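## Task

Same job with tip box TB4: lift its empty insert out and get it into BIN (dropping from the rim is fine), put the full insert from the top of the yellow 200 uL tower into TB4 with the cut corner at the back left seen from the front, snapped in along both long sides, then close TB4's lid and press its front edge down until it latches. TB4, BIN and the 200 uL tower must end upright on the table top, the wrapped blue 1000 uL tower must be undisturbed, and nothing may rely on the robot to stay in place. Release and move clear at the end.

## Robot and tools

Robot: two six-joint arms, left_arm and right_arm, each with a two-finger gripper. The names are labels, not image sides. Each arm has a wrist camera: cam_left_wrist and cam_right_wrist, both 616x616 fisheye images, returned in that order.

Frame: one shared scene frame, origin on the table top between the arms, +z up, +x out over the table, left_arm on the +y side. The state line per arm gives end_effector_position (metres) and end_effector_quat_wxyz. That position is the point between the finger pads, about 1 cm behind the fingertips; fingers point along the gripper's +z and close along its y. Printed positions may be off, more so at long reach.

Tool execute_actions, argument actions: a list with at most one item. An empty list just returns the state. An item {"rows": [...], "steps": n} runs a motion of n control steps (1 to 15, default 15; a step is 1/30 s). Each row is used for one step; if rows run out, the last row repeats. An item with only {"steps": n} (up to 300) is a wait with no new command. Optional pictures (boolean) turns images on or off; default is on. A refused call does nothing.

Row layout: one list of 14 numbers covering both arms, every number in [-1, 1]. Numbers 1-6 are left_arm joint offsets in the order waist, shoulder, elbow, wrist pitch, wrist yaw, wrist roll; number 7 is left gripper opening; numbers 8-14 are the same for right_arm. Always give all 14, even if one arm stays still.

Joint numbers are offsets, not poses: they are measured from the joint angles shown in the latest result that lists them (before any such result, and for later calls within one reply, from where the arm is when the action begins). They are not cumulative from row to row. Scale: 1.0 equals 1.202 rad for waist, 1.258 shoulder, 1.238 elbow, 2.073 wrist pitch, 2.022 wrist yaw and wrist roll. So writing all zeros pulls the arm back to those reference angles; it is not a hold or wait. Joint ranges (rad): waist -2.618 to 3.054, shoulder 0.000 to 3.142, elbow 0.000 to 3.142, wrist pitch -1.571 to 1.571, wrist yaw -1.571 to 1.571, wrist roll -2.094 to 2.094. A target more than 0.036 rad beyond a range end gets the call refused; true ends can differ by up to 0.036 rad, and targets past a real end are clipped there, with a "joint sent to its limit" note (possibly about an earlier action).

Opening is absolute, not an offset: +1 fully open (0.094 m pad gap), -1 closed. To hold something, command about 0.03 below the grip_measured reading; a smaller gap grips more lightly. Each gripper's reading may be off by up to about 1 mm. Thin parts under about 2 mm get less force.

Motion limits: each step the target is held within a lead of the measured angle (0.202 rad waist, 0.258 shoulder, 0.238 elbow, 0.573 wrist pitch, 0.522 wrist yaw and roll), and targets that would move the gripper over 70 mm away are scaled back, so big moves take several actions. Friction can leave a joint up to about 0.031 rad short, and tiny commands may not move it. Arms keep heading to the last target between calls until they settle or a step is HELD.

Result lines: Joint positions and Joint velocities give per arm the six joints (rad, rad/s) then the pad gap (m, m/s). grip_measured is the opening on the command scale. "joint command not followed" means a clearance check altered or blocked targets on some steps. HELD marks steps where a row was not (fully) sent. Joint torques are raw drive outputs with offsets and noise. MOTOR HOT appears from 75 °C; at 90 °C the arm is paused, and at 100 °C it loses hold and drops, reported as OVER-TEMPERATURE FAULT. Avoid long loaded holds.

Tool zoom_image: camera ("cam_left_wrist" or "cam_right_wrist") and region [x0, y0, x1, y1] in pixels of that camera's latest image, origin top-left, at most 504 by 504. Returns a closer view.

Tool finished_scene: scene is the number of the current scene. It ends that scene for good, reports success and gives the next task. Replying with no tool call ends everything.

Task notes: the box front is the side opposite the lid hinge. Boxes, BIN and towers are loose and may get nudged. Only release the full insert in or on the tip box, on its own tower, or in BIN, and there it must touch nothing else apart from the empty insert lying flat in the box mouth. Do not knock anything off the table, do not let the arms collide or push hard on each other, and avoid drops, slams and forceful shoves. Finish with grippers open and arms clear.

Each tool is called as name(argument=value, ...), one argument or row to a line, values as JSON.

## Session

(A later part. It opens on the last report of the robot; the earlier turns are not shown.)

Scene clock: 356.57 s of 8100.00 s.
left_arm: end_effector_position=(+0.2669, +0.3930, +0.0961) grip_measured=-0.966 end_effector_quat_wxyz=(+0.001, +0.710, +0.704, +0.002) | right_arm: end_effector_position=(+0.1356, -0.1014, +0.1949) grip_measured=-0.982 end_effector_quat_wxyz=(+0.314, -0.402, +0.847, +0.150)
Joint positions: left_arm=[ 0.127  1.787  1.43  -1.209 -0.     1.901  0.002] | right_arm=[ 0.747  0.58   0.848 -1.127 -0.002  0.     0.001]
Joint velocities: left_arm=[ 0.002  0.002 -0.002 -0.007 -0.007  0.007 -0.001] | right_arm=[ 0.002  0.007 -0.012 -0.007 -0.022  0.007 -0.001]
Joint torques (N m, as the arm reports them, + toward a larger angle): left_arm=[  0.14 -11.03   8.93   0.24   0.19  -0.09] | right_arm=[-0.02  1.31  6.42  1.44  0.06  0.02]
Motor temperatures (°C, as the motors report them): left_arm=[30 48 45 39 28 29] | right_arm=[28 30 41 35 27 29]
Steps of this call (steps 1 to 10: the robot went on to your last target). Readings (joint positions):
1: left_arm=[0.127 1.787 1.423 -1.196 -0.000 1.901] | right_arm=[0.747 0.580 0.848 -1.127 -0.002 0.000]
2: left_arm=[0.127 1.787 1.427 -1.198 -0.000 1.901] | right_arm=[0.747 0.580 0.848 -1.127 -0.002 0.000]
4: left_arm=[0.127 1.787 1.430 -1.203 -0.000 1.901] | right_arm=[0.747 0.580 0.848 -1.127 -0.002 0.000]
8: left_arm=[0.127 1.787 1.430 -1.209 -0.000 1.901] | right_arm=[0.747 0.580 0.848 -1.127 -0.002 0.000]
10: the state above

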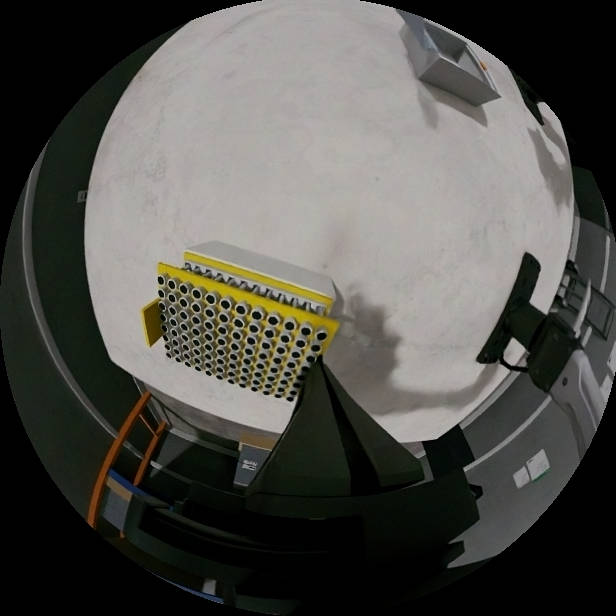

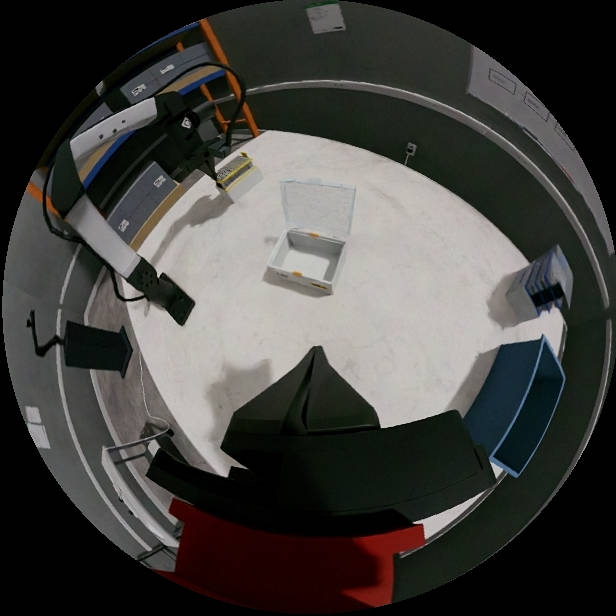

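execute_actions(
  actions=[
    {"rows":[[0,-0.015,0.02,-0.012,0,0,-1,0,0,0,0,0,0,-1],[0,-0.015,0.027,-0.018,0,0,-1,0,0,0,0,0,0,-1],[0,-0.015,0.034,-0.024,0,0,-1,0,0,0,0,0,0,-1],[0,-0.015,0.041,-0.029,0,0,-1,0,0,0,0,0,0,-1],[0,-0.015,0.048,-0.034,0,0,-1,0,0,0,0,0,0,-1],[0,-0.015,0.055,-0.038,0,0,-1,0,0,0,0,0,0,-1],[0,-0.015,0.062,-0.042,0,0,-1,0,0,0,0,0,0,-1],[0,-0.015,0.069,-0.046,0,0,-1,0,0,0,0,0,0,-1],[0,-0.015,0.076,-0.05,0,0,-1,0,0,0,0,0,0,-1],[0,-0.015,0.083,-0.054,0,0,-1,0,0,0,0,0,0,-1],[0,-0.015,0.09,-0.058,0,0,-1,0,0,0,0,0,0,-1],[0,-0.015,0.097,-0.062,0,0,-1,0,0,0,0,0,0,-1],[0,-0.015,0.104,-0.066,0,0,-1,0,0,0,0,0,0,-1],[0,-0.015,0.111,-0.07,0,0,-1,0,0,0,0,0,0,-1],[0,-0.015,0.118,-0.074,0,0,-1,0,0,0,0,0,0,-1]],"steps":15},
  ],
  pictures=false,
)

execute_actions(
  actions=[
    {"rows":[[0,-0.01,0.03,-0.02,0,0,-1,0,0,0,0,0,0,-1],[0,-0.01,0.038,-0.025,0,0,-1,0,0,0,0,0,0,-1],[0,-0.01,0.046,-0.03,0,0,-1,0,0,0,0,0,0,-1],[0,-0.01,0.054,-0.035,0,0,-1,0,0,0,0,0,0,-1],[0,-0.01,0.062,-0.04,0,0,-1,0,0,0,0,0,0,-1],[0,-0.01,0.07,-0.045,0,0,-1,0,0,0,0,0,0,-1],[0,-0.01,0.078,-0.05,0,0,-1,0,0,0,0,0,0,-1],[0,-0.01,0.086,-0.055,0,0,-1,0,0,0,0,0,0,-1],[0,-0.01,0.094,-0.06,0,0,-1,0,0,0,0,0,0,-1],[0,-0.01,0.102,-0.065,0,0,-1,0,0,0,0,0,0,-1],[0,-0.01,0.11,-0.07,0,0,-1,0,0,0,0,0,0,-1],[0,-0.01,0.118,-0.074,0,0,-1,0,0,0,0,0,0,-1],[0,-0.01,0.126,-0.077,0,0,-1,0,0,0,0,0,0,-1],[0,-0.01,0.134,-0.08,0,0,-1,0,0,0,0,0,0,-1],[0,-0.01,0.14,-0.082,0,0,-1,0,0,0,0,0,0,-1]],"steps":15},
  ],
  pictures=false,
)

execute_actions(
  actions=[
    {"steps":10},
  ],
)

zoom_image(
  camera="cam_right_wrist",
  region=[160, 80, 300, 220],
)

Scene clock: 377.23 s of 8100.00 s.
left_arm: end_effector_position=(+0.2693, +0.3938, +0.1246) grip_measured=-0.966 end_effector_quat_wxyz=(+0.002, +0.710, +0.704, +0.004) | right_arm: end_effector_position=(+0.1356, -0.1014, +0.1949) grip_measured=-0.982 end_effector_quat_wxyz=(+0.314, -0.402, +0.847, +0.150)
Joint positions: left_arm=[ 0.127  1.787  1.543 -1.319 -0.     1.901  0.002] | right_arm=[ 0.747  0.58   0.848 -1.127 -0.002  0.     0.001]
Joint velocities: left_arm=[ 0.002  0.002  0.237 -0.183  0.022 -0.007  0.001] | right_arm=[-0.007  0.007  0.002 -0.007 -0.022  0.051 -0.001]
Joint torques (N m, as the arm reports them, + toward a larger angle): left_arm=[  0.14 -10.99   9.04   0.33   0.19  -0.08] | right_arm=[-0.01  1.37  6.39  1.44  0.06  0.03]
Motor temperatures (°C, as the motors report them): left_arm=[30 51 47 37 28 29] | right_arm=[28 30 41 35 27 29]
Steps of this call (steps 1 to 30: the robot went on to your last target; steps 31 to 100: nothing new was sent; then 16.83 s passed at rest; steps 101 to 115: all 15 steps of this action). Readings (joint positions):
101: left_arm=[0.127 1.787 1.430 -1.209 -0.000 1.901] | right_arm=[0.747 0.580 0.848 -1.127 -0.002 0.000]
102: left_arm=[0.127 1.787 1.432 -1.213 -0.000 1.901] | right_arm=[0.747 0.580 0.848 -1.127 -0.002 0.000]
104: left_arm=[0.127 1.787 1.445 -1.227 -0.000 1.901] | right_arm=[0.747 0.580 0.848 -1.127 -0.002 0.000]
108: left_arm=[0.127 1.787 1.483 -1.260 -0.000 1.901] | right_arm=[0.747 0.580 0.848 -1.127 -0.002 0.000]
115: the state above

Scene clock: 377.73 s of 8100.00 s.
left_arm: end_effector_position=(+0.2697, +0.3940, +0.1600) grip_measured=-0.966 end_effector_quat_wxyz=(+0.004, +0.710, +0.704, +0.009) | right_arm: end_effector_position=(+0.1356, -0.1014, +0.1949) grip_measured=-0.982 end_effector_quat_wxyz=(+0.314, -0.402, +0.847, +0.150)
Joint positions: left_arm=[ 0.127  1.787  1.684 -1.448 -0.     1.901  0.002] | right_arm=[ 0.747  0.58   0.848 -1.127 -0.002  0.     0.001]
Joint velocities: left_arm=[-0.007 -0.002  0.256 -0.256 -0.037 -0.007 -0.   ] | right_arm=[-0.002 -0.012 -0.012  0.066 -0.066 -0.037  0.   ]
Joint torques (N m, as the arm reports them, + toward a larger angle): left_arm=[  0.13 -10.49   8.84   0.35   0.19  -0.08] | right_arm=[0.01 1.33 6.39 1.43 0.06 0.03]
Motor temperatures (°C, as the motors report them): left_arm=[30 52 47 37 28 29] | right_arm=[28 30 41 35 27 29]
Steps of this call (steps 1 to 15: all 15 steps of this action). Readings (joint positions):
1: left_arm=[0.127 1.787 1.551 -1.326 -0.000 1.901] | right_arm=[0.747 0.580 0.848 -1.127 -0.002 0.000]
2: left_arm=[0.127 1.787 1.559 -1.332 -0.000 1.901] | right_arm=[0.747 0.580 0.848 -1.127 -0.002 0.000]
4: left_arm=[0.127 1.787 1.576 -1.347 -0.000 1.901] | right_arm=[0.747 0.580 0.848 -1.127 -0.002 0.000]
8: left_arm=[0.127 1.787 1.615 -1.383 -0.000 1.901] | right_arm=[0.747 0.580 0.848 -1.127 -0.002 0.000]
15: the state above

Scene clock: 378.07 s of 8100.00 s.
left_arm: end_effector_position=(+0.2664, +0.3929, +0.1641) grip_measured=-0.966 end_effector_quat_wxyz=(+0.002, +0.710, +0.704, +0.004) | right_arm: end_effector_position=(+0.1356, -0.1014, +0.1949) grip_measured=-0.982 end_effector_quat_wxyz=(+0.314, -0.402, +0.847, +0.150)
Joint positions: left_arm=[ 0.127  1.787  1.7   -1.476 -0.     1.901  0.002] | right_arm=[ 0.747  0.58   0.848 -1.127 -0.002  0.     0.001]
Joint velocities: left_arm=[-0.002 -0.017 -0.002 -0.007 -0.007  0.007  0.001] | right_arm=[-0.002 -0.017 -0.027  0.007  0.022 -0.037  0.001]
Joint torques (N m, as the arm reports them, + toward a larger angle): left_arm=[  0.15 -10.32   8.78   0.31   0.2   -0.09] | right_arm=[0.   1.29 6.37 1.44 0.07 0.03]
Motor temperatures (°C, as the motors report them): left_arm=[30 52 47 37 28 29] | right_arm=[28 30 41 35 27 29]
Steps of this call (steps 1 to 10: the robot went on to your last target). Readings (joint positions):
1: left_arm=[0.127 1.787 1.692 -1.454 -0.000 1.901] | right_arm=[0.747 0.580 0.848 -1.127 -0.002 0.000]
2: left_arm=[0.127 1.787 1.697 -1.458 -0.000 1.901] | right_arm=[0.747 0.580 0.848 -1.127 -0.002 0.000]
4: left_arm=[0.127 1.787 1.700 -1.464 -0.000 1.901] | right_arm=[0.747 0.580 0.848 -1.127 -0.002 0.000]
8: left_arm=[0.127 1.787 1.700 -1.474 -0.000 1.901] | right_arm=[0.747 0.580 0.848 -1.127 -0.002 0.000]
10: the state above

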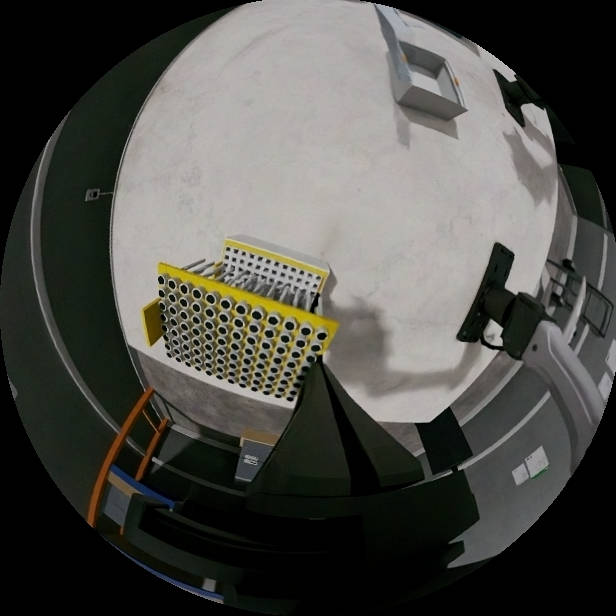

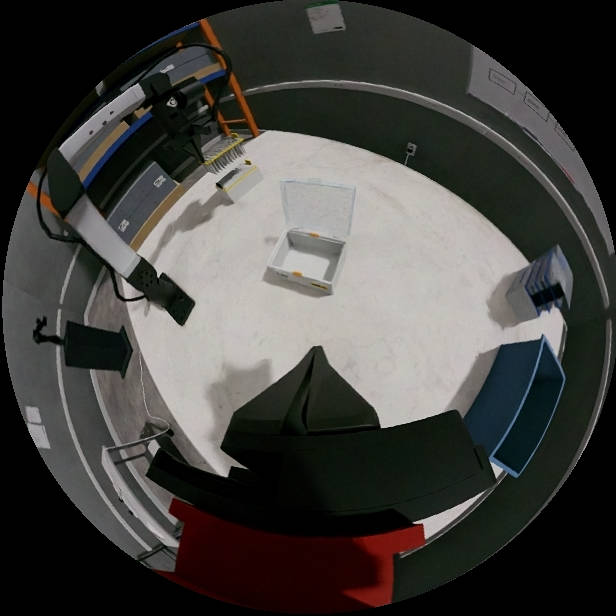

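Region (160, 80, 300, 220) of cam_right_wrist's 616x616 image, scaled by 3.600, with more detail than that image has.

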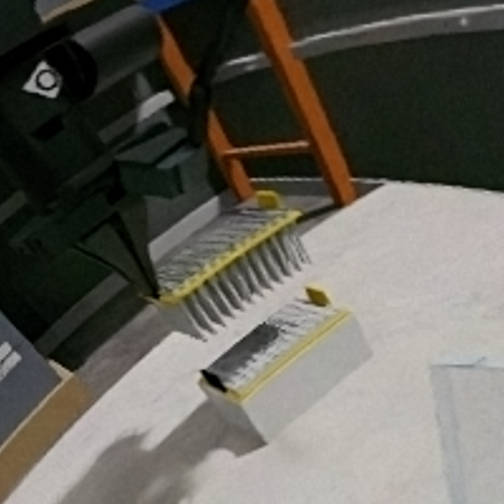

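execute_actions(
  actions=[
    {"rows":[[0,-0.02,-0.015,0,0,0,-1,0,0,0,0,0,0,-1],[0,-0.04,-0.033,0,0,0,-1,0,0,0,0,0,0,-1],[0,-0.065,-0.056,0,0,0,-1,0,0,0,0,0,0,-1],[0,-0.095,-0.083,-0.005,0,0,-1,0,0,0,0,0,0,-1],[0,-0.13,-0.115,-0.008,0,0,-1,0,0,0,0,0,0,-1],[0,-0.165,-0.147,-0.011,0,0,-1,0,0,0,0,0,0,-1],[0,-0.2,-0.179,-0.014,0,0,-1,0,0,0,0,0,0,-1],[-0.01,-0.235,-0.211,-0.017,0,0,-1,0,0,0,0,0,0,-1],[-0.02,-0.27,-0.243,-0.02,0,0,-1,0,0,0,0,0,0,-1],[-0.035,-0.305,-0.275,-0.023,0,0,-1,0,0,0,0,0,0,-1],[-0.055,-0.34,-0.307,-0.026,0,0,-1,0,0,0,0,0,0,-1],[-0.08,-0.375,-0.339,-0.029,0,0,-1,0,0,0,0,0,0,-1],[-0.105,-0.41,-0.371,-0.032,0,0,-1,0,0,0,0,0,0,-1],[-0.13,-0.445,-0.403,-0.035,0,0,-1,0,0,0,0,0,0,-1],[-0.155,-0.475,-0.435,-0.038,0,0,-1,0,0,0,0,0,0,-1]],"steps":15},
  ],
  pictures=false,
)

execute_actions(
  actions=[
    {"steps":12},
  ],
  pictures=false,
)

Scene clock: 407.70 s of 8100.00 s.
left_arm: end_effector_position=(+0.1478, +0.3278, +0.1760) grip_measured=-0.966 end_effector_quat_wxyz=(+0.009, +0.753, +0.658, +0.017) | right_arm: end_effector_position=(+0.1356, -0.1014, +0.1949) grip_measured=-0.982 end_effector_quat_wxyz=(+0.314, -0.402, +0.847, +0.150)
Joint positions: left_arm=[ 0.002  1.266  1.251 -1.517 -0.002  1.901  0.002] | right_arm=[ 0.747  0.58   0.848 -1.127 -0.002  0.     0.001]
Joint velocities: left_arm=[-0.906 -1.219 -1.194 -0.212 -0.007  0.007 -0.   ] | right_arm=[-0.017 -0.002 -0.022  0.022 -0.051 -0.022  0.001]
Joint torques (N m, as the arm reports them, + toward a larger angle): left_arm=[-0.5  -3.98  5.9   0.28  0.18 -0.1 ] | right_arm=[-0.02  1.32  6.42  1.44  0.07  0.02]
Motor temperatures (°C, as the motors report them): left_arm=[30 54 48 36 28 29] | right_arm=[28 30 41 36 27 29]
Steps of this call (steps 1 to 30: the robot went on to your last target; steps 31 to 100: nothing new was sent; then 25.80 s passed at rest; steps 101 to 115: all 15 steps of this action). Readings (joint positions):
101: left_arm=[0.127 1.786 1.700 -1.479 -0.000 1.901] | right_arm=[0.747 0.580 0.848 -1.127 -0.002 0.000]
102: left_arm=[0.127 1.781 1.696 -1.477 -0.000 1.901] | right_arm=[0.747 0.580 0.848 -1.127 -0.002 0.000]
104: left_arm=[0.127 1.748 1.658 -1.467 -0.000 1.901] | right_arm=[0.747 0.580 0.848 -1.127 -0.002 0.000]
108: left_arm=[0.127 1.593 1.518 -1.473 -0.000 1.901] | right_arm=[0.747 0.580 0.848 -1.127 -0.002 0.000]
115: the state above

Scene clock: 408.10 s of 8100.00 s.
left_arm: end_effector_position=(+0.1204, +0.3132, +0.1693) grip_measured=-0.966 end_effector_quat_wxyz=(-0.001, +0.770, +0.638, -0.004) | right_arm: end_effector_position=(+0.1356, -0.1014, +0.1949) grip_measured=-0.982 end_effector_quat_wxyz=(+0.314, -0.402, +0.847, +0.150)
Joint positions: left_arm=[-0.049  1.194  1.179 -1.563  0.001  1.901  0.002] | right_arm=[ 0.747  0.58   0.848 -1.127 -0.002  0.     0.001]
Joint velocities: left_arm=[-0.007  0.002 -0.002  0.022 -0.007  0.007 -0.   ] | right_arm=[-0.007 -0.007 -0.007 -0.037 -0.022  0.022 -0.   ]
Joint torques (N m, as the arm reports them, + toward a larger angle): left_arm=[-0.76 -3.11  5.81  0.46  0.17 -0.08] | right_arm=[0.03 1.33 6.35 1.45 0.07 0.03]
Motor temperatures (°C, as the motors report them): left_arm=[30 53 48 36 28 29] | right_arm=[28 30 41 36 27 29]
Steps of this call (steps 1 to 12: the robot went on to your last target). Readings (joint positions):
1: left_arm=[-0.026 1.231 1.218 -1.528 0.000 1.901] | right_arm=[0.747 0.580 0.848 -1.127 -0.002 0.000]
2: left_arm=[-0.042 1.208 1.197 -1.545 0.001 1.901] | right_arm=[0.747 0.580 0.848 -1.127 -0.002 0.000]
4: left_arm=[-0.049 1.194 1.182 -1.563 0.001 1.901] | right_arm=[0.747 0.580 0.848 -1.127 -0.002 0.000]
8: left_arm=[-0.049 1.194 1.179 -1.563 0.001 1.901] | right_arm=[0.747 0.580 0.848 -1.127 -0.002 0.000]
12: the state above

Waist −0.885 rad (0.745 scale) over two actions.

execute_actions(
  actions=[
    {"rows":[[-0.015,0,0,0,0,0.005,-1,0,0,0,0,0,0,-1],[-0.035,0,0,0,0,0.01,-1,0,0,0,0,0,0,-1],[-0.06,0,0,0,0,0.015,-1,0,0,0,0,0,0,-1],[-0.09,0,0,0,0,0.02,-1,0,0,0,0,0,0,-1],[-0.13,0,0,0,0,0.025,-1,0,0,0,0,0,0,-1],[-0.17,0,0,0,0,0.03,-1,0,0,0,0,0,0,-1],[-0.21,0,0,0,0,0.035,-1,0,0,0,0,0,0,-1],[-0.25,0,0,0,0,0.04,-1,0,0,0,0,0,0,-1],[-0.29,0,0,0,0,0.045,-1,0,0,0,0,0,0,-1],[-0.33,0,0,0,0,0.05,-1,0,0,0,0,0,0,-1],[-0.37,0,0,0,0,0.055,-1,0,0,0,0,0,0,-1],[-0.41,0,0,0,0,0.06,-1,0,0,0,0,0,0,-1],[-0.45,0,0,0,0,0.065,-1,0,0,0,0,0,0,-1],[-0.49,0,0,0,0,0.07,-1,0,0,0,0,0,0,-1],[-0.53,0,0,0,0,0.07,-1,0,0,0,0,0,0,-1]],"steps":15},
  ],
  pictures=false,
)

execute_actions(
  actions=[
    {"rows":[[-0.1,0,0,0,0,0.015,-1,0,0,0,0,0,0,-1],[-0.13,0,0,0,0,0.015,-1,0,0,0,0,0,0,-1],[-0.16,0,0,0,0,0.015,-1,0,0,0,0,0,0,-1],[-0.19,0,0,0,0,0.015,-1,0,0,0,0,0,0,-1],[-0.215,0,0,0,0,0.015,-1,0,0,0,0,0,0,-1],[-0.235,0,0,0,0,0.015,-1,0,0,0,0,0,0,-1],[-0.255,0,0,0,0,0.015,-1,0,0,0,0,0,0,-1],[-0.27,0,0,0,0,0.015,-1,0,0,0,0,0,0,-1],[-0.28,0,0,0,0,0.015,-1,0,0,0,0,0,0,-1],[-0.29,0,0,0,0,0.015,-1,0,0,0,0,0,0,-1]],"steps":15},
  ],
)

Scene clock: 422.13 s of 8100.00 s.
left_arm: end_effector_position=(+0.1089, +0.2245, +0.1693) grip_measured=-0.966 end_effector_quat_wxyz=(-0.003, +0.932, +0.362, -0.002) | right_arm: end_effector_position=(+0.1356, -0.1014, +0.1949) grip_measured=-0.982 end_effector_quat_wxyz=(+0.314, -0.402, +0.847, +0.150)
Joint positions: left_arm=[-0.595  1.194  1.179 -1.563 -0.002  2.     0.002] | right_arm=[ 0.747  0.58   0.848 -1.127 -0.002  0.     0.001]
Joint velocities: left_arm=[-1.404 -0.012  0.007  0.007  0.037  0.242  0.001] | right_arm=[ 0.012 -0.002  0.002  0.125  0.022 -0.022 -0.001]
Joint torques (N m, as the arm reports them, + toward a larger angle): left_arm=[-0.44 -2.78  7.32  0.36  0.26  0.05] | right_arm=[0.01 1.32 6.44 1.44 0.06 0.03]
Motor temperatures (°C, as the motors report them): left_arm=[30 49 47 36 28 29] | right_arm=[28 29 41 36 27 29]
Steps of this call (steps 1 to 30: the robot went on to your last target; steps 31 to 100: nothing new was sent; then 10.20 s passed at rest; steps 101 to 115: all 15 steps of this action). Readings (joint positions):
101: left_arm=[-0.050 1.194 1.179 -1.563 0.001 1.901] | right_arm=[0.747 0.580 0.848 -1.127 -0.002 0.000]
102: left_arm=[-0.055 1.194 1.179 -1.563 0.001 1.902] | right_arm=[0.747 0.580 0.848 -1.127 -0.002 0.000]
104: left_arm=[-0.093 1.194 1.179 -1.563 -0.002 1.909] | right_arm=[0.747 0.580 0.848 -1.127 -0.002 0.000]
108: left_arm=[-0.257 1.194 1.179 -1.563 -0.004 1.937] | right_arm=[0.747 0.580 0.848 -1.127 -0.002 0.000]
115: the state above

Scene clock: 422.63 s of 8100.00 s.
left_arm: end_effector_position=(+0.0786, +0.1771, +0.1693) grip_measured=-0.966 end_effector_quat_wxyz=(-0.003, +0.982, +0.190, -0.002) | right_arm: end_effector_position=(+0.1356, -0.1014, +0.1949) grip_measured=-0.982 end_effector_quat_wxyz=(+0.314, -0.402, +0.847, +0.150)
Joint positions: left_arm=[-0.932  1.194  1.179 -1.563 -0.     2.02   0.002] | right_arm=[ 0.747  0.58   0.848 -1.127 -0.002  0.     0.001]
Joint velocities: left_arm=[-0.002 -0.007 -0.017 -0.007 -0.066 -0.022 -0.001] | right_arm=[-0.002 -0.007  0.002  0.066  0.007 -0.066 -0.   ]
Joint torques (N m, as the arm reports them, + toward a larger angle): left_arm=[-0.92 -2.78  7.23  0.34  0.18  0.03] | right_arm=[0.01 1.33 6.45 1.44 0.06 0.02]
Motor temperatures (°C, as the motors report them): left_arm=[30 49 47 36 28 29] | right_arm=[28 29 41 36 27 29]
Steps of this call (steps 1 to 15: all 15 steps of this action). Readings (joint positions):
1: left_arm=[-0.640 1.194 1.179 -1.563 -0.001 2.005] | right_arm=[0.747 0.580 0.848 -1.127 -0.002 0.000]
2: left_arm=[-0.681 1.194 1.179 -1.563 -0.001 2.008] | right_arm=[0.747 0.580 0.848 -1.127 -0.002 0.000]
4: left_arm=[-0.753 1.194 1.179 -1.563 -0.001 2.012] | right_arm=[0.747 0.580 0.848 -1.127 -0.002 0.000]
8: left_arm=[-0.873 1.194 1.179 -1.563 -0.000 2.017] | right_arm=[0.747 0.580 0.848 -1.127 -0.002 0.000]
15: the state above

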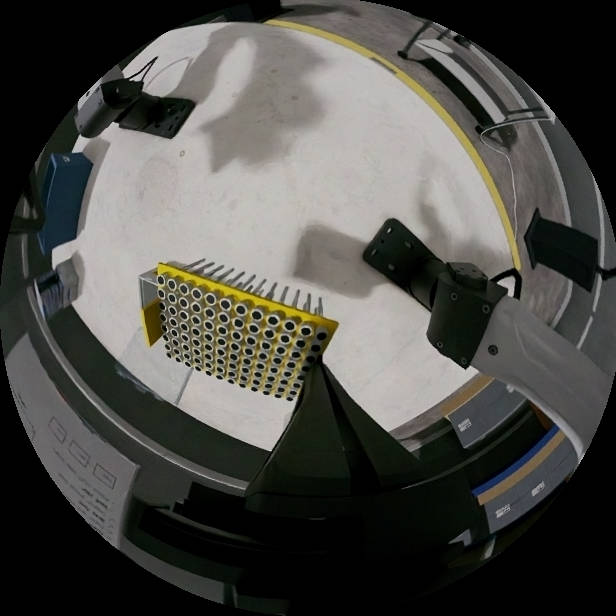

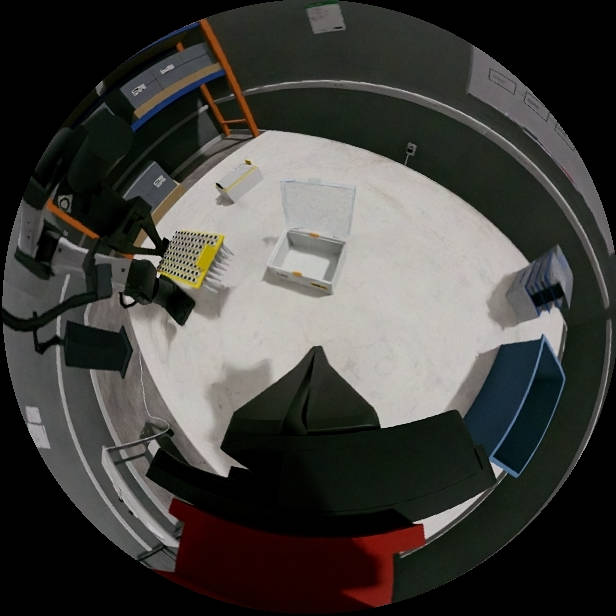

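execute_actions(
  actions=[
    {"rows":[[0,0.015,0.02,0.008,0,0,-1,0,0,0,0,0,0,-1],[0,0.035,0.034,0.014,0,0,-1,0,0,0,0,0,0,-1],[0,0.06,0.052,0.02,0,0,-1,0,0,0,0,0,0,-1],[0,0.09,0.073,0.027,0,0,-1,0,0,0,0,0,0,-1],[0,0.12,0.094,0.034,0,0,-1,0,0,0,0,0,0,-1],[0,0.152,0.116,0.041,0,0,-1,0,0,0,0,0,0,-1],[0,0.184,0.138,0.048,0,0,-1,0,0,0,0,0,0,-1],[0,0.216,0.16,0.055,0,0,-1,0,0,0,0,0,0,-1],[0,0.248,0.182,0.062,0,0,-1,0,0,0,0,0,0,-1],[0,0.28,0.204,0.069,0,0,-1,0,0,0,0,0,0,-1],[0,0.312,0.226,0.076,0,0,-1,0,0,0,0,0,0,-1],[0,0.342,0.246,0.082,0,0,-1,0,0,0,0,0,0,-1],[0,0.37,0.265,0.087,0,0,-1,0,0,0,0,0,0,-1],[0,0.393,0.281,0.091,0,0,-1,0,0,0,0,0,0,-1],[0,0.41,0.293,0.093,0,0,-1,0,0,0,0,0,0,-1]],"steps":15},
  ],
  pictures=false,
)

execute_actions(
  actions=[
    {"steps":15},
  ],
)

Scene clock: 437.93 s of 8100.00 s.
left_arm: end_effector_position=(+0.1702, +0.0936, +0.1512) grip_measured=-0.966 end_effector_quat_wxyz=(-0.004, +0.982, +0.190, -0.003) | right_arm: end_effector_position=(+0.1356, -0.1014, +0.1949) grip_measured=-0.982 end_effector_quat_wxyz=(+0.314, -0.402, +0.847, +0.150)
Joint positions: left_arm=[-0.932  1.653  1.494 -1.421 -0.     2.02   0.002] | right_arm=[ 0.747  0.58   0.848 -1.127 -0.002  0.     0.001]
Joint velocities: left_arm=[-0.007  0.94   0.559  0.374 -0.051 -0.022 -0.   ] | right_arm=[ 0.007  0.022 -0.012 -0.007 -0.007  0.007 -0.   ]
Joint torques (N m, as the arm reports them, + toward a larger angle): left_arm=[ 0.14 -7.72  8.52  0.22  0.2  -0.11] | right_arm=[-0.02  1.29  6.39  1.44  0.07  0.03]
Motor temperatures (°C, as the motors report them): left_arm=[30 46 47 35 28 29] | right_arm=[28 29 41 36 27 29]
Steps of this call (steps 1 to 15: the robot went on to your last target; steps 16 to 90: nothing new was sent; then 11.80 s passed at rest; steps 91 to 105: all 15 steps of this action). Readings (joint positions):
91: left_arm=[-0.932 1.194 1.179 -1.563 -0.000 2.020] | right_arm=[0.747 0.580 0.848 -1.127 -0.002 0.000]
92: left_arm=[-0.932 1.198 1.182 -1.564 -0.000 2.020] | right_arm=[0.747 0.580 0.848 -1.127 -0.002 0.000]
94: left_arm=[-0.932 1.229 1.213 -1.564 -0.000 2.020] | right_arm=[0.747 0.580 0.848 -1.127 -0.002 0.000]
98: left_arm=[-0.932 1.373 1.319 -1.528 -0.000 2.020] | right_arm=[0.747 0.580 0.848 -1.127 -0.002 0.000]
105: the state above

Scene clock: 438.43 s of 8100.00 s.
left_arm: end_effector_position=(+0.1844, +0.0807, +0.1424) grip_measured=-0.966 end_effector_quat_wxyz=(+0.002, +0.982, +0.190, +0.002) | right_arm: end_effector_position=(+0.1356, -0.1014, +0.1949) grip_measured=-0.982 end_effector_quat_wxyz=(+0.314, -0.402, +0.847, +0.150)
Joint positions: left_arm=[-0.932  1.711  1.523 -1.378 -0.     2.02   0.002] | right_arm=[ 0.747  0.58   0.848 -1.127 -0.002  0.     0.001]
Joint velocities: left_arm=[ 0.007  0.007  0.002  0.007 -0.022 -0.022  0.001] | right_arm=[ 0.007  0.007 -0.002 -0.081  0.022  0.022 -0.   ]
Joint torques (N m, as the arm reports them, + toward a larger angle): left_arm=[ 0.13 -8.53  9.02  0.47  0.19 -0.08] | right_arm=[0.01 1.3  6.42 1.43 0.07 0.03]
Motor temperatures (°C, as the motors report them): left_arm=[30 46 47 35 28 29] | right_arm=[28 29 41 36 27 29]
Steps of this call (steps 1 to 15: the robot went on to your last target). Readings (joint positions):
1: left_arm=[-0.932 1.679 1.509 -1.406 -0.000 2.020] | right_arm=[0.747 0.580 0.848 -1.127 -0.002 0.000]
2: left_arm=[-0.932 1.697 1.515 -1.392 -0.000 2.020] | right_arm=[0.747 0.580 0.848 -1.127 -0.002 0.000]
4: left_arm=[-0.932 1.710 1.517 -1.380 -0.000 2.020] | right_arm=[0.747 0.580 0.848 -1.127 -0.002 0.000]
8: left_arm=[-0.932 1.711 1.522 -1.378 -0.000 2.020] | right_arm=[0.747 0.580 0.848 -1.127 -0.002 0.000]
15: the state above

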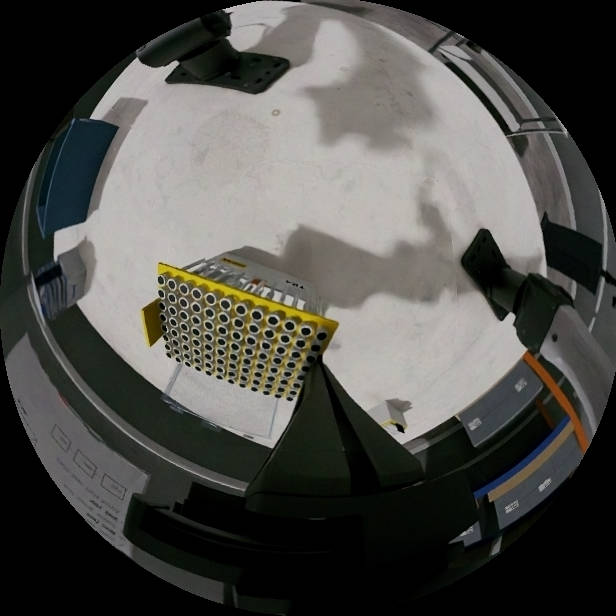

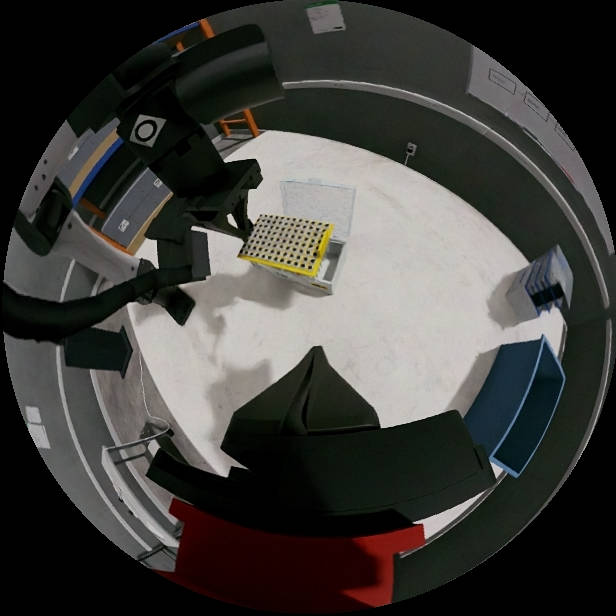

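execute_actions(
  actions=[
    {"rows":[[0.015,0.005,-0.005,0.008,0,0.01,-1,0,0,0,0,0,0,-1],[0.025,0.01,-0.01,0.012,0,0.016,-1,0,0,0,0,0,0,-1],[0.035,0.015,-0.014,0.016,0,0.022,-1,0,0,0,0,0,0,-1],[0.045,0.02,-0.017,0.02,0,0.028,-1,0,0,0,0,0,0,-1],[0.055,0.025,-0.02,0.024,0,0.034,-1,0,0,0,0,0,0,-1],[0.065,0.03,-0.022,0.028,0,0.04,-1,0,0,0,0,0,0,-1],[0.075,0.034,-0.024,0.031,0,0.046,-1,0,0,0,0,0,0,-1],[0.083,0.037,-0.024,0.033,0,0.05,-1,0,0,0,0,0,0,-1],[0.089,0.038,-0.024,0.033,0,0.053,-1,0,0,0,0,0,0,-1]],"steps":15},
  ],
  pictures=false,
)

execute_actions(
  actions=[
    {"steps":12},
  ],
)

zoom_image(
  camera="cam_left_wrist",
  region=[120, 200, 380, 440],
)

zoom_image(
  camera="cam_right_wrist",
  region=[220, 160, 380, 320],
)

Scene clock: 450.17 s of 8100.00 s.
left_arm: end_effector_position=(+0.2123, +0.0991, +0.1278) grip_measured=-0.966 end_effector_quat_wxyz=(+0.002, +0.979, +0.206, +0.002) | right_arm: end_effector_position=(+0.1356, -0.1014, +0.1949) grip_measured=-0.982 end_effector_quat_wxyz=(+0.314, -0.402, +0.847, +0.150)
Joint positions: left_arm=[-0.831  1.748  1.509 -1.327 -0.     2.089  0.002] | right_arm=[ 0.747  0.58   0.848 -1.127 -0.002  0.     0.001]
Joint velocities: left_arm=[-0.012  0.007 -0.017  0.066 -0.022  0.066  0.   ] | right_arm=[-0.022 -0.002 -0.017 -0.037  0.007  0.037 -0.001]
Joint torques (N m, as the arm reports them, + toward a larger angle): left_arm=[ 0.69 -7.88  6.25  0.52  0.18  0.03] | right_arm=[0.02 1.36 6.4  1.44 0.06 0.03]
Motor temperatures (°C, as the motors report them): left_arm=[30 47 48 35 28 29] | right_arm=[28 29 41 36 27 29]
joint sent to its limit (left arm) — the command would take joint 6 (wrist roll) past its upper limit, so that joint was sent only as far as its limit.
Steps of this call (steps 1 to 15: the robot went on to your last target; steps 16 to 90: nothing new was sent; then 8.23 s passed at rest; steps 91 to 105: all 15 steps of this action). Readings (joint positions):
91: left_arm=[-0.932 1.711 1.523 -1.378 -0.000 2.021] | right_arm=[0.747 0.580 0.848 -1.127 -0.002 0.000]
92: left_arm=[-0.929 1.711 1.523 -1.377 -0.000 2.025] | right_arm=[0.747 0.580 0.848 -1.127 -0.002 0.000]
94: left_arm=[-0.915 1.711 1.523 -1.371 -0.000 2.037] | right_arm=[0.747 0.580 0.848 -1.127 -0.002 0.000]
98: left_arm=[-0.864 1.727 1.520 -1.347 -0.000 2.068] | right_arm=[0.747 0.580 0.848 -1.127 -0.002 0.000]
105: the state above

Scene clock: 450.57 s of 8100.00 s.
left_arm: end_effector_position=(+0.2130, +0.0986, +0.1278) grip_measured=-0.966 end_effector_quat_wxyz=(+0.003, +0.979, +0.203, +0.003) | right_arm: end_effector_position=(+0.1356, -0.1014, +0.1949) grip_measured=-0.982 end_effector_quat_wxyz=(+0.314, -0.402, +0.847, +0.150)
Joint positions: left_arm=[-0.831  1.748  1.509 -1.323 -0.     2.095  0.002] | right_arm=[ 0.747  0.58   0.848 -1.127 -0.002  0.     0.001]
Joint velocities: left_arm=[-0.012 -0.012  0.002 -0.037  0.051  0.037  0.001] | right_arm=[-0.002  0.012 -0.017 -0.007 -0.007  0.037 -0.   ]
Joint torques (N m, as the arm reports them, + toward a larger angle): left_arm=[ 0.66 -7.91  6.27  0.53  0.18  0.06] | right_arm=[0.   1.32 6.43 1.44 0.07 0.02]
Motor temperatures (°C, as the motors report them): left_arm=[30 47 48 35 28 29] | right_arm=[28 29 41 36 27 29]
joint sent to its limit (left arm) — the command would take joint 6 (wrist roll) past its upper limit, so that joint was sent only as far as its limit.
Steps of this call (steps 1 to 12: the robot went on to your last target). Readings (joint positions):
1: left_arm=[-0.831 1.748 1.509 -1.326 -0.000 2.091] | right_arm=[0.747 0.580 0.848 -1.127 -0.002 0.000]
2: left_arm=[-0.831 1.748 1.509 -1.325 -0.000 2.091] | right_arm=[0.747 0.580 0.848 -1.127 -0.002 0.000]
4: left_arm=[-0.831 1.748 1.509 -1.324 -0.000 2.092] | right_arm=[0.747 0.580 0.848 -1.127 -0.002 0.000]
8: left_arm=[-0.831 1.748 1.509 -1.324 -0.000 2.094] | right_arm=[0.747 0.580 0.848 -1.127 -0.002 0.000]
12: the state above

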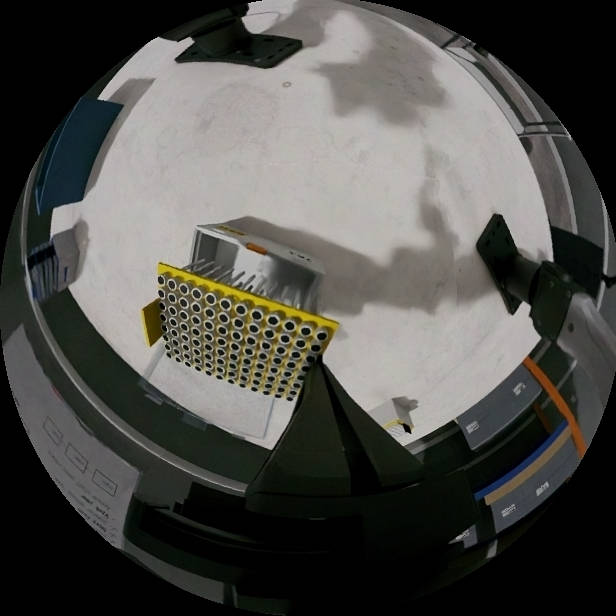

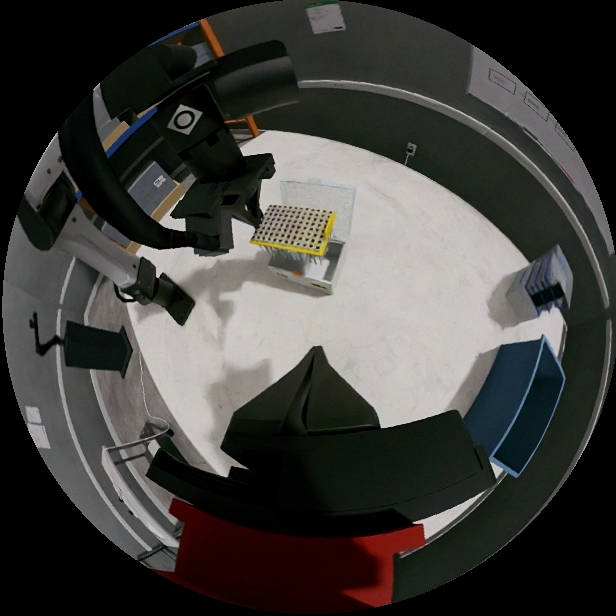

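Region (120, 200, 380, 440) of cam_left_wrist's 616x616 image, scaled by 1.938, with more detail than that image has; it fills the top 465 rows of this view, and the rest is white.

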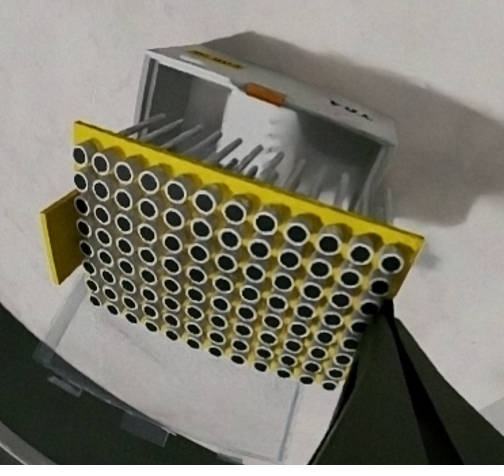

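Region (220, 160, 380, 320) of cam_right_wrist's 616x616 image, scaled by 3.150, with more detail than that image has.

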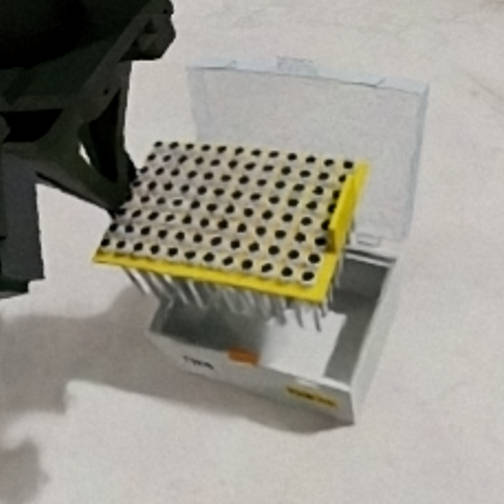

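execute_actions(
  actions=[
    {"rows":[[-0.015,0,0,0.005,0,0.005,-1,0,0,0,0,0,0,-1],[-0.025,0,0,0.01,0,0.005,-1,0,0,0,0,0,0,-1],[-0.035,0,0,0.012,0,0.005,-1,0,0,0,0,0,0,-1],[-0.044,0,0,0.012,0,0.005,-1,0,0,0,0,0,0,-1]],"steps":15},
  ],
)

zoom_image(
  camera="cam_left_wrist",
  region=[120, 200, 380, 440],
)

Scene clock: 465.03 s of 8100.00 s.
left_arm: end_effector_position=(+0.2060, +0.0851, +0.1278) grip_measured=-0.966 end_effector_quat_wxyz=(+0.007, +0.984, +0.180, +0.007) | right_arm: end_effector_position=(+0.1356, -0.1014, +0.1949) grip_measured=-0.982 end_effector_quat_wxyz=(+0.314, -0.402, +0.847, +0.150)
Joint positions: left_arm=[-0.877  1.748  1.509 -1.312 -0.001  2.095  0.002] | right_arm=[ 0.747  0.58   0.848 -1.127 -0.002  0.     0.001]
Joint velocities: left_arm=[ 0.002 -0.012 -0.017 -0.037  0.007  0.007  0.   ] | right_arm=[-0.012  0.002 -0.007 -0.022  0.081 -0.022  0.   ]
Joint torques (N m, as the arm reports them, + toward a larger angle): left_arm=[-0.41 -8.92  7.52  0.54  0.22  0.02] | right_arm=[0.   1.32 6.37 1.43 0.07 0.03]
Motor temperatures (°C, as the motors report them): left_arm=[30 48 47 35 28 29] | right_arm=[28 29 41 37 27 29]
joint sent to its limit (left arm) — the command would take joint 6 (wrist roll) past its upper limit, so that joint was sent only as far as its limit.
Steps of this call (steps 1 to 15: the robot went on to your last target; steps 16 to 90: nothing new was sent; then 10.97 s passed at rest; steps 91 to 105: all 15 steps of this action). Readings (joint positions):
91: left_arm=[-0.831 1.748 1.509 -1.323 -0.000 2.095] | right_arm=[0.747 0.580 0.848 -1.127 -0.002 0.000]
92: left_arm=[-0.833 1.748 1.509 -1.322 -0.000 2.095] | right_arm=[0.747 0.580 0.848 -1.127 -0.002 0.000]
94: left_arm=[-0.847 1.748 1.509 -1.319 -0.001 2.095] | right_arm=[0.747 0.580 0.848 -1.127 -0.002 0.000]
98: left_arm=[-0.876 1.748 1.509 -1.314 -0.001 2.095] | right_arm=[0.747 0.580 0.848 -1.127 -0.002 0.000]
105: the state above

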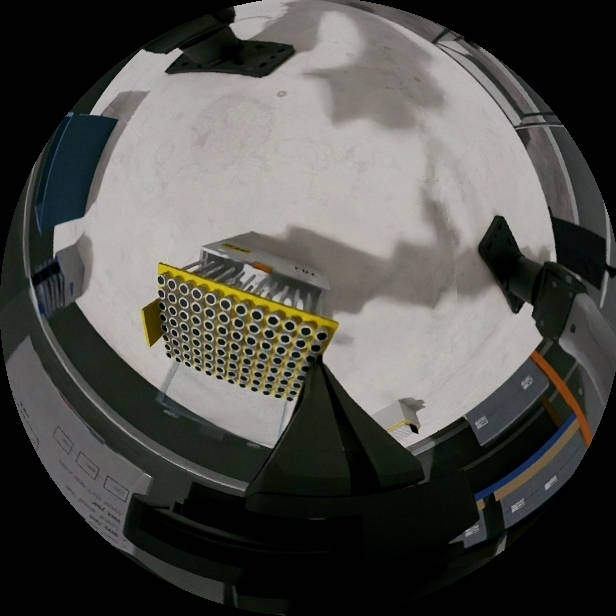

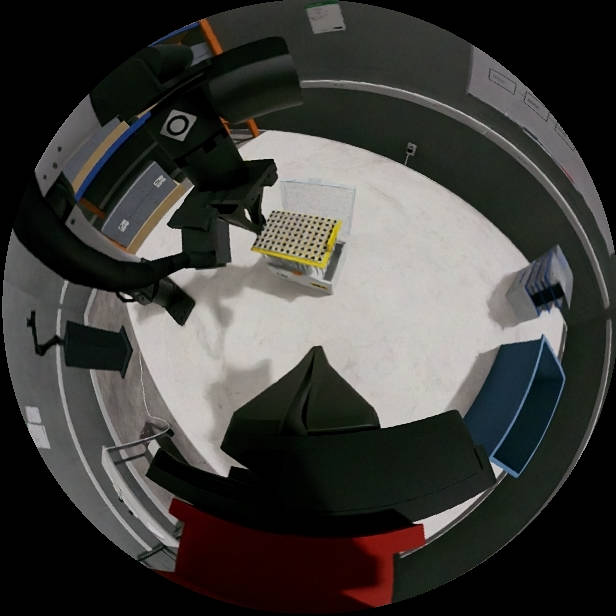

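Region (120, 200, 380, 440) of cam_left_wrist's 616x616 image, scaled by 1.938, with more detail than that image has; it fills the top 465 rows of this view, and the rest is white.

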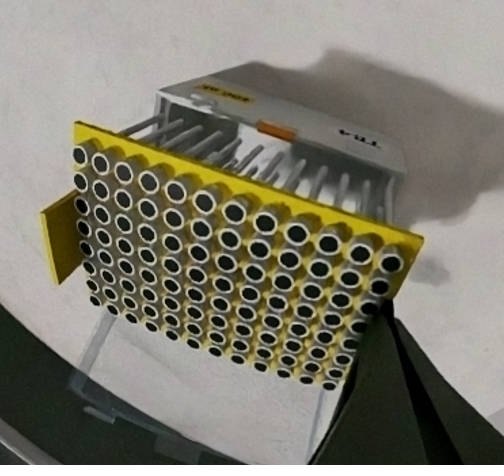

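execute_actions(
  actions=[
    {"rows":[[0.012,0,-0.015,0.01,0,0,-1,0,0,0,0,0,0,-1],[0.014,0,-0.022,0.015,0,0,-1,0,0,0,0,0,0,-1],[0.014,0,-0.029,0.02,0,0,-1,0,0,0,0,0,0,-1],[0.014,0,-0.036,0.025,0,0,-1,0,0,0,0,0,0,-1],[0.014,0,-0.043,0.03,0,0,-1,0,0,0,0,0,0,-1],[0.014,0,-0.05,0.034,0,0,-1,0,0,0,0,0,0,-1],[0.014,0,-0.057,0.038,0,0,-1,0,0,0,0,0,0,-1],[0.014,0,-0.064,0.042,0,0,-1,0,0,0,0,0,0,-1],[0.014,0,-0.071,0.045,0,0,-1,0,0,0,0,0,0,-1],[0.014,0,-0.078,0.046,0,0,-1,0,0,0,0,0,0,-1]],"steps":15},
  ],
)

zoom_image(
  camera="cam_left_wrist",
  region=[120, 200, 380, 440],
)

zoom_image(
  camera="cam_right_wrist",
  region=[220, 160, 380, 320],
)

Scene clock: 487.17 s of 8100.00 s.
left_arm: end_effector_position=(+0.2058, +0.0876, +0.1085) grip_measured=-0.966 end_effector_quat_wxyz=(+0.006, +0.983, +0.183, +0.005) | right_arm: end_effector_position=(+0.1356, -0.1014, +0.1949) grip_measured=-0.982 end_effector_quat_wxyz=(+0.314, -0.402, +0.847, +0.150)
Joint positions: left_arm=[-0.872  1.748  1.432 -1.24  -0.001  2.095  0.002] | right_arm=[ 0.747  0.58   0.848 -1.127 -0.002  0.     0.001]
Joint velocities: left_arm=[ 0.007 -0.012  0.002 -0.051  0.037 -0.037  0.001] | right_arm=[ 0.002 -0.022 -0.022 -0.037  0.037 -0.051  0.   ]
Joint torques (N m, as the arm reports them, + toward a larger angle): left_arm=[ 1.18 -8.88  5.82  0.57  0.21 -0.06] | right_arm=[-0.01  1.3   6.37  1.45  0.07  0.02]
Motor temperatures (°C, as the motors report them): left_arm=[30 49 47 34 28 29] | right_arm=[28 29 41 37 27 29]
Steps of this call (steps 1 to 15: the robot went on to your last target; steps 16 to 90: nothing new was sent; then 18.63 s passed at rest; steps 91 to 105: all 15 steps of this action). Readings (joint positions):
91: left_arm=[-0.877 1.748 1.509 -1.311 -0.001 2.095] | right_arm=[0.747 0.580 0.848 -1.127 -0.002 0.000]
92: left_arm=[-0.877 1.748 1.507 -1.309 -0.001 2.095] | right_arm=[0.747 0.580 0.848 -1.127 -0.002 0.000]
94: left_arm=[-0.875 1.748 1.498 -1.297 -0.001 2.095] | right_arm=[0.747 0.580 0.848 -1.127 -0.002 0.000]
98: left_arm=[-0.872 1.748 1.462 -1.268 -0.001 2.095] | right_arm=[0.747 0.580 0.848 -1.127 -0.002 0.000]
105: the state above

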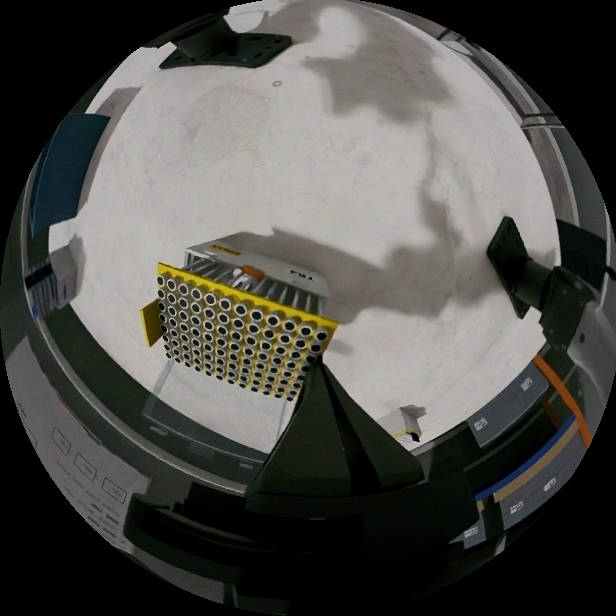

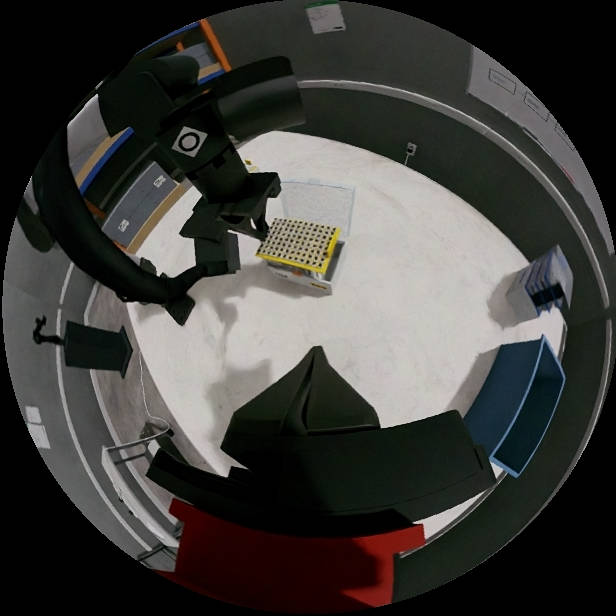

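Region (120, 200, 380, 440) of cam_left_wrist's 616x616 image, scaled by 1.938, with more detail than that image has; it fills the top 465 rows of this view, and the rest is white.

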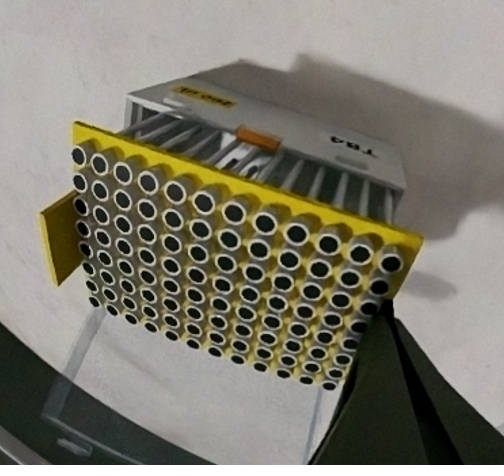

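Region (220, 160, 380, 320) of cam_right_wrist's 616x616 image, scaled by 3.150, with more detail than that image has.

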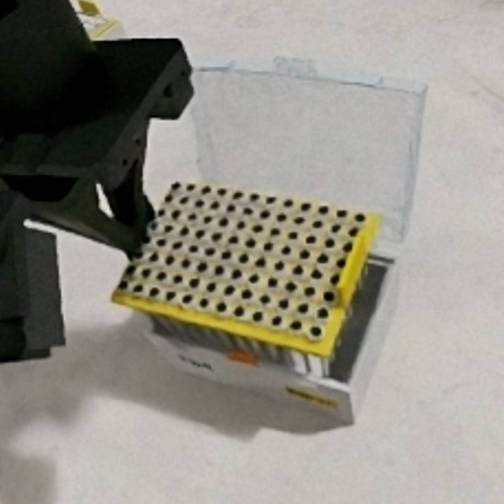

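execute_actions(
  actions=[
    {"rows":[[0,0.008,-0.012,0.01,0,0,-1,0,0,0,0,0,0,-1],[0,0.012,-0.016,0.015,0,0,-1,0,0,0,0,0,0,-1],[0,0.016,-0.02,0.02,0,0,-1,0,0,0,0,0,0,-1],[0,0.02,-0.024,0.025,0,0,-1,0,0,0,0,0,0,-1],[0,0.024,-0.028,0.03,0,0,-1,0,0,0,0,0,0,-1],[0,0.028,-0.032,0.034,0,0,-1,0,0,0,0,0,0,-1],[0,0.031,-0.036,0.038,0,0,-1,0,0,0,0,0,0,-1],[0,0.034,-0.04,0.041,0,0,-1,0,0,0,0,0,0,-1],[0,0.035,-0.044,0.042,0,0,-1,0,0,0,0,0,0,-1]],"steps":15},
  ],
)

zoom_image(
  camera="cam_left_wrist",
  region=[120, 200, 380, 440],
)

zoom_image(
  camera="cam_right_wrist",
  region=[220, 160, 380, 320],
)

Scene clock: 501.13 s of 8100.00 s.
left_arm: end_effector_position=(+0.2094, +0.0847, +0.0879) grip_measured=-0.966 end_effector_quat_wxyz=(+0.002, +0.983, +0.183, +0.003) | right_arm: end_effector_position=(+0.1356, -0.1014, +0.1949) grip_measured=-0.982 end_effector_quat_wxyz=(+0.314, -0.402, +0.847, +0.150)
Joint positions: left_arm=[-0.872  1.782  1.391 -1.173 -0.001  2.095  0.002] | right_arm=[ 0.747  0.58   0.848 -1.127 -0.002  0.     0.001]
Joint velocities: left_arm=[-0.012 -0.002 -0.022  0.066 -0.007  0.007  0.   ] | right_arm=[-0.002 -0.012 -0.002  0.081 -0.007 -0.022 -0.001]
Joint torques (N m, as the arm reports them, + toward a larger angle): left_arm=[ 0.12 -8.25  6.24  0.54  0.19 -0.08] | right_arm=[-0.02  1.3   6.38  1.44  0.06  0.01]
Motor temperatures (°C, as the motors report them): left_arm=[30 50 46 34 28 29] | right_arm=[28 29 41 37 27 29]
Steps of this call (steps 1 to 15: the robot went on to your last target; steps 16 to 90: nothing new was sent; then 10.47 s passed at rest; steps 91 to 105: all 15 steps of this action). Readings (joint positions):
91: left_arm=[-0.872 1.748 1.432 -1.230 -0.001 2.095] | right_arm=[0.747 0.580 0.848 -1.127 -0.002 0.000]
92: left_arm=[-0.872 1.748 1.432 -1.229 -0.001 2.095] | right_arm=[0.747 0.580 0.848 -1.127 -0.002 0.000]
94: left_arm=[-0.872 1.748 1.430 -1.223 -0.001 2.095] | right_arm=[0.747 0.580 0.848 -1.127 -0.002 0.000]
98: left_arm=[-0.872 1.760 1.412 -1.196 -0.001 2.095] | right_arm=[0.747 0.580 0.848 -1.127 -0.002 0.000]
105: the state above

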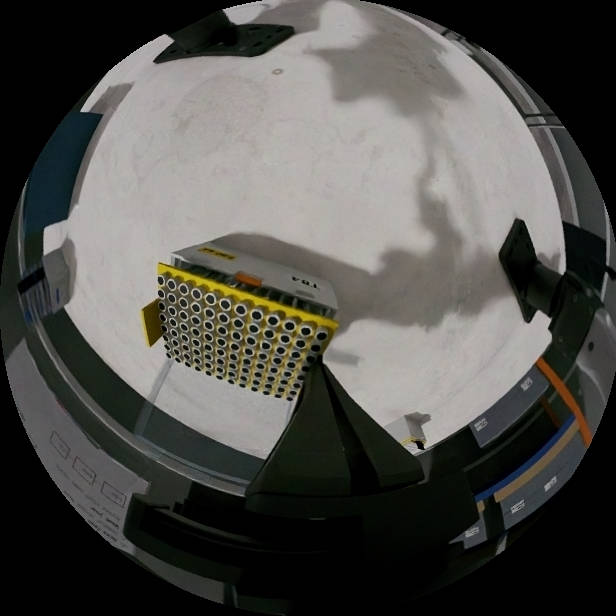

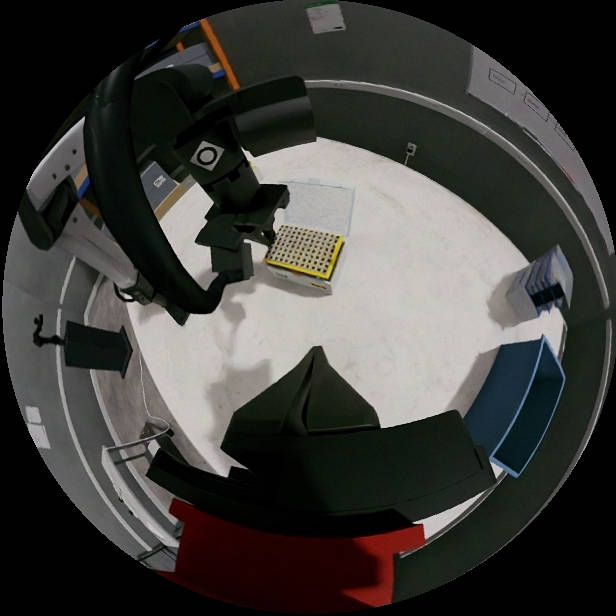

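Region (120, 200, 380, 440) of cam_left_wrist's 616x616 image, scaled by 1.938, with more detail than that image has; it fills the top 465 rows of this view, and the rest is white.

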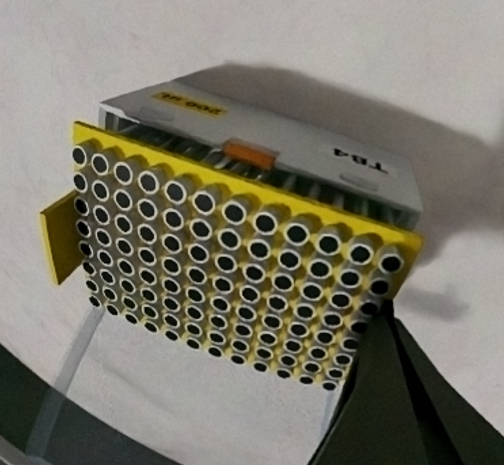

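Region (220, 160, 380, 320) of cam_right_wrist's 616x616 image, scaled by 3.150, with more detail than that image has.

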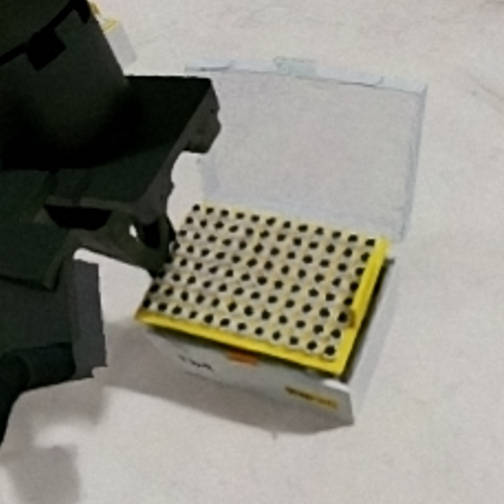

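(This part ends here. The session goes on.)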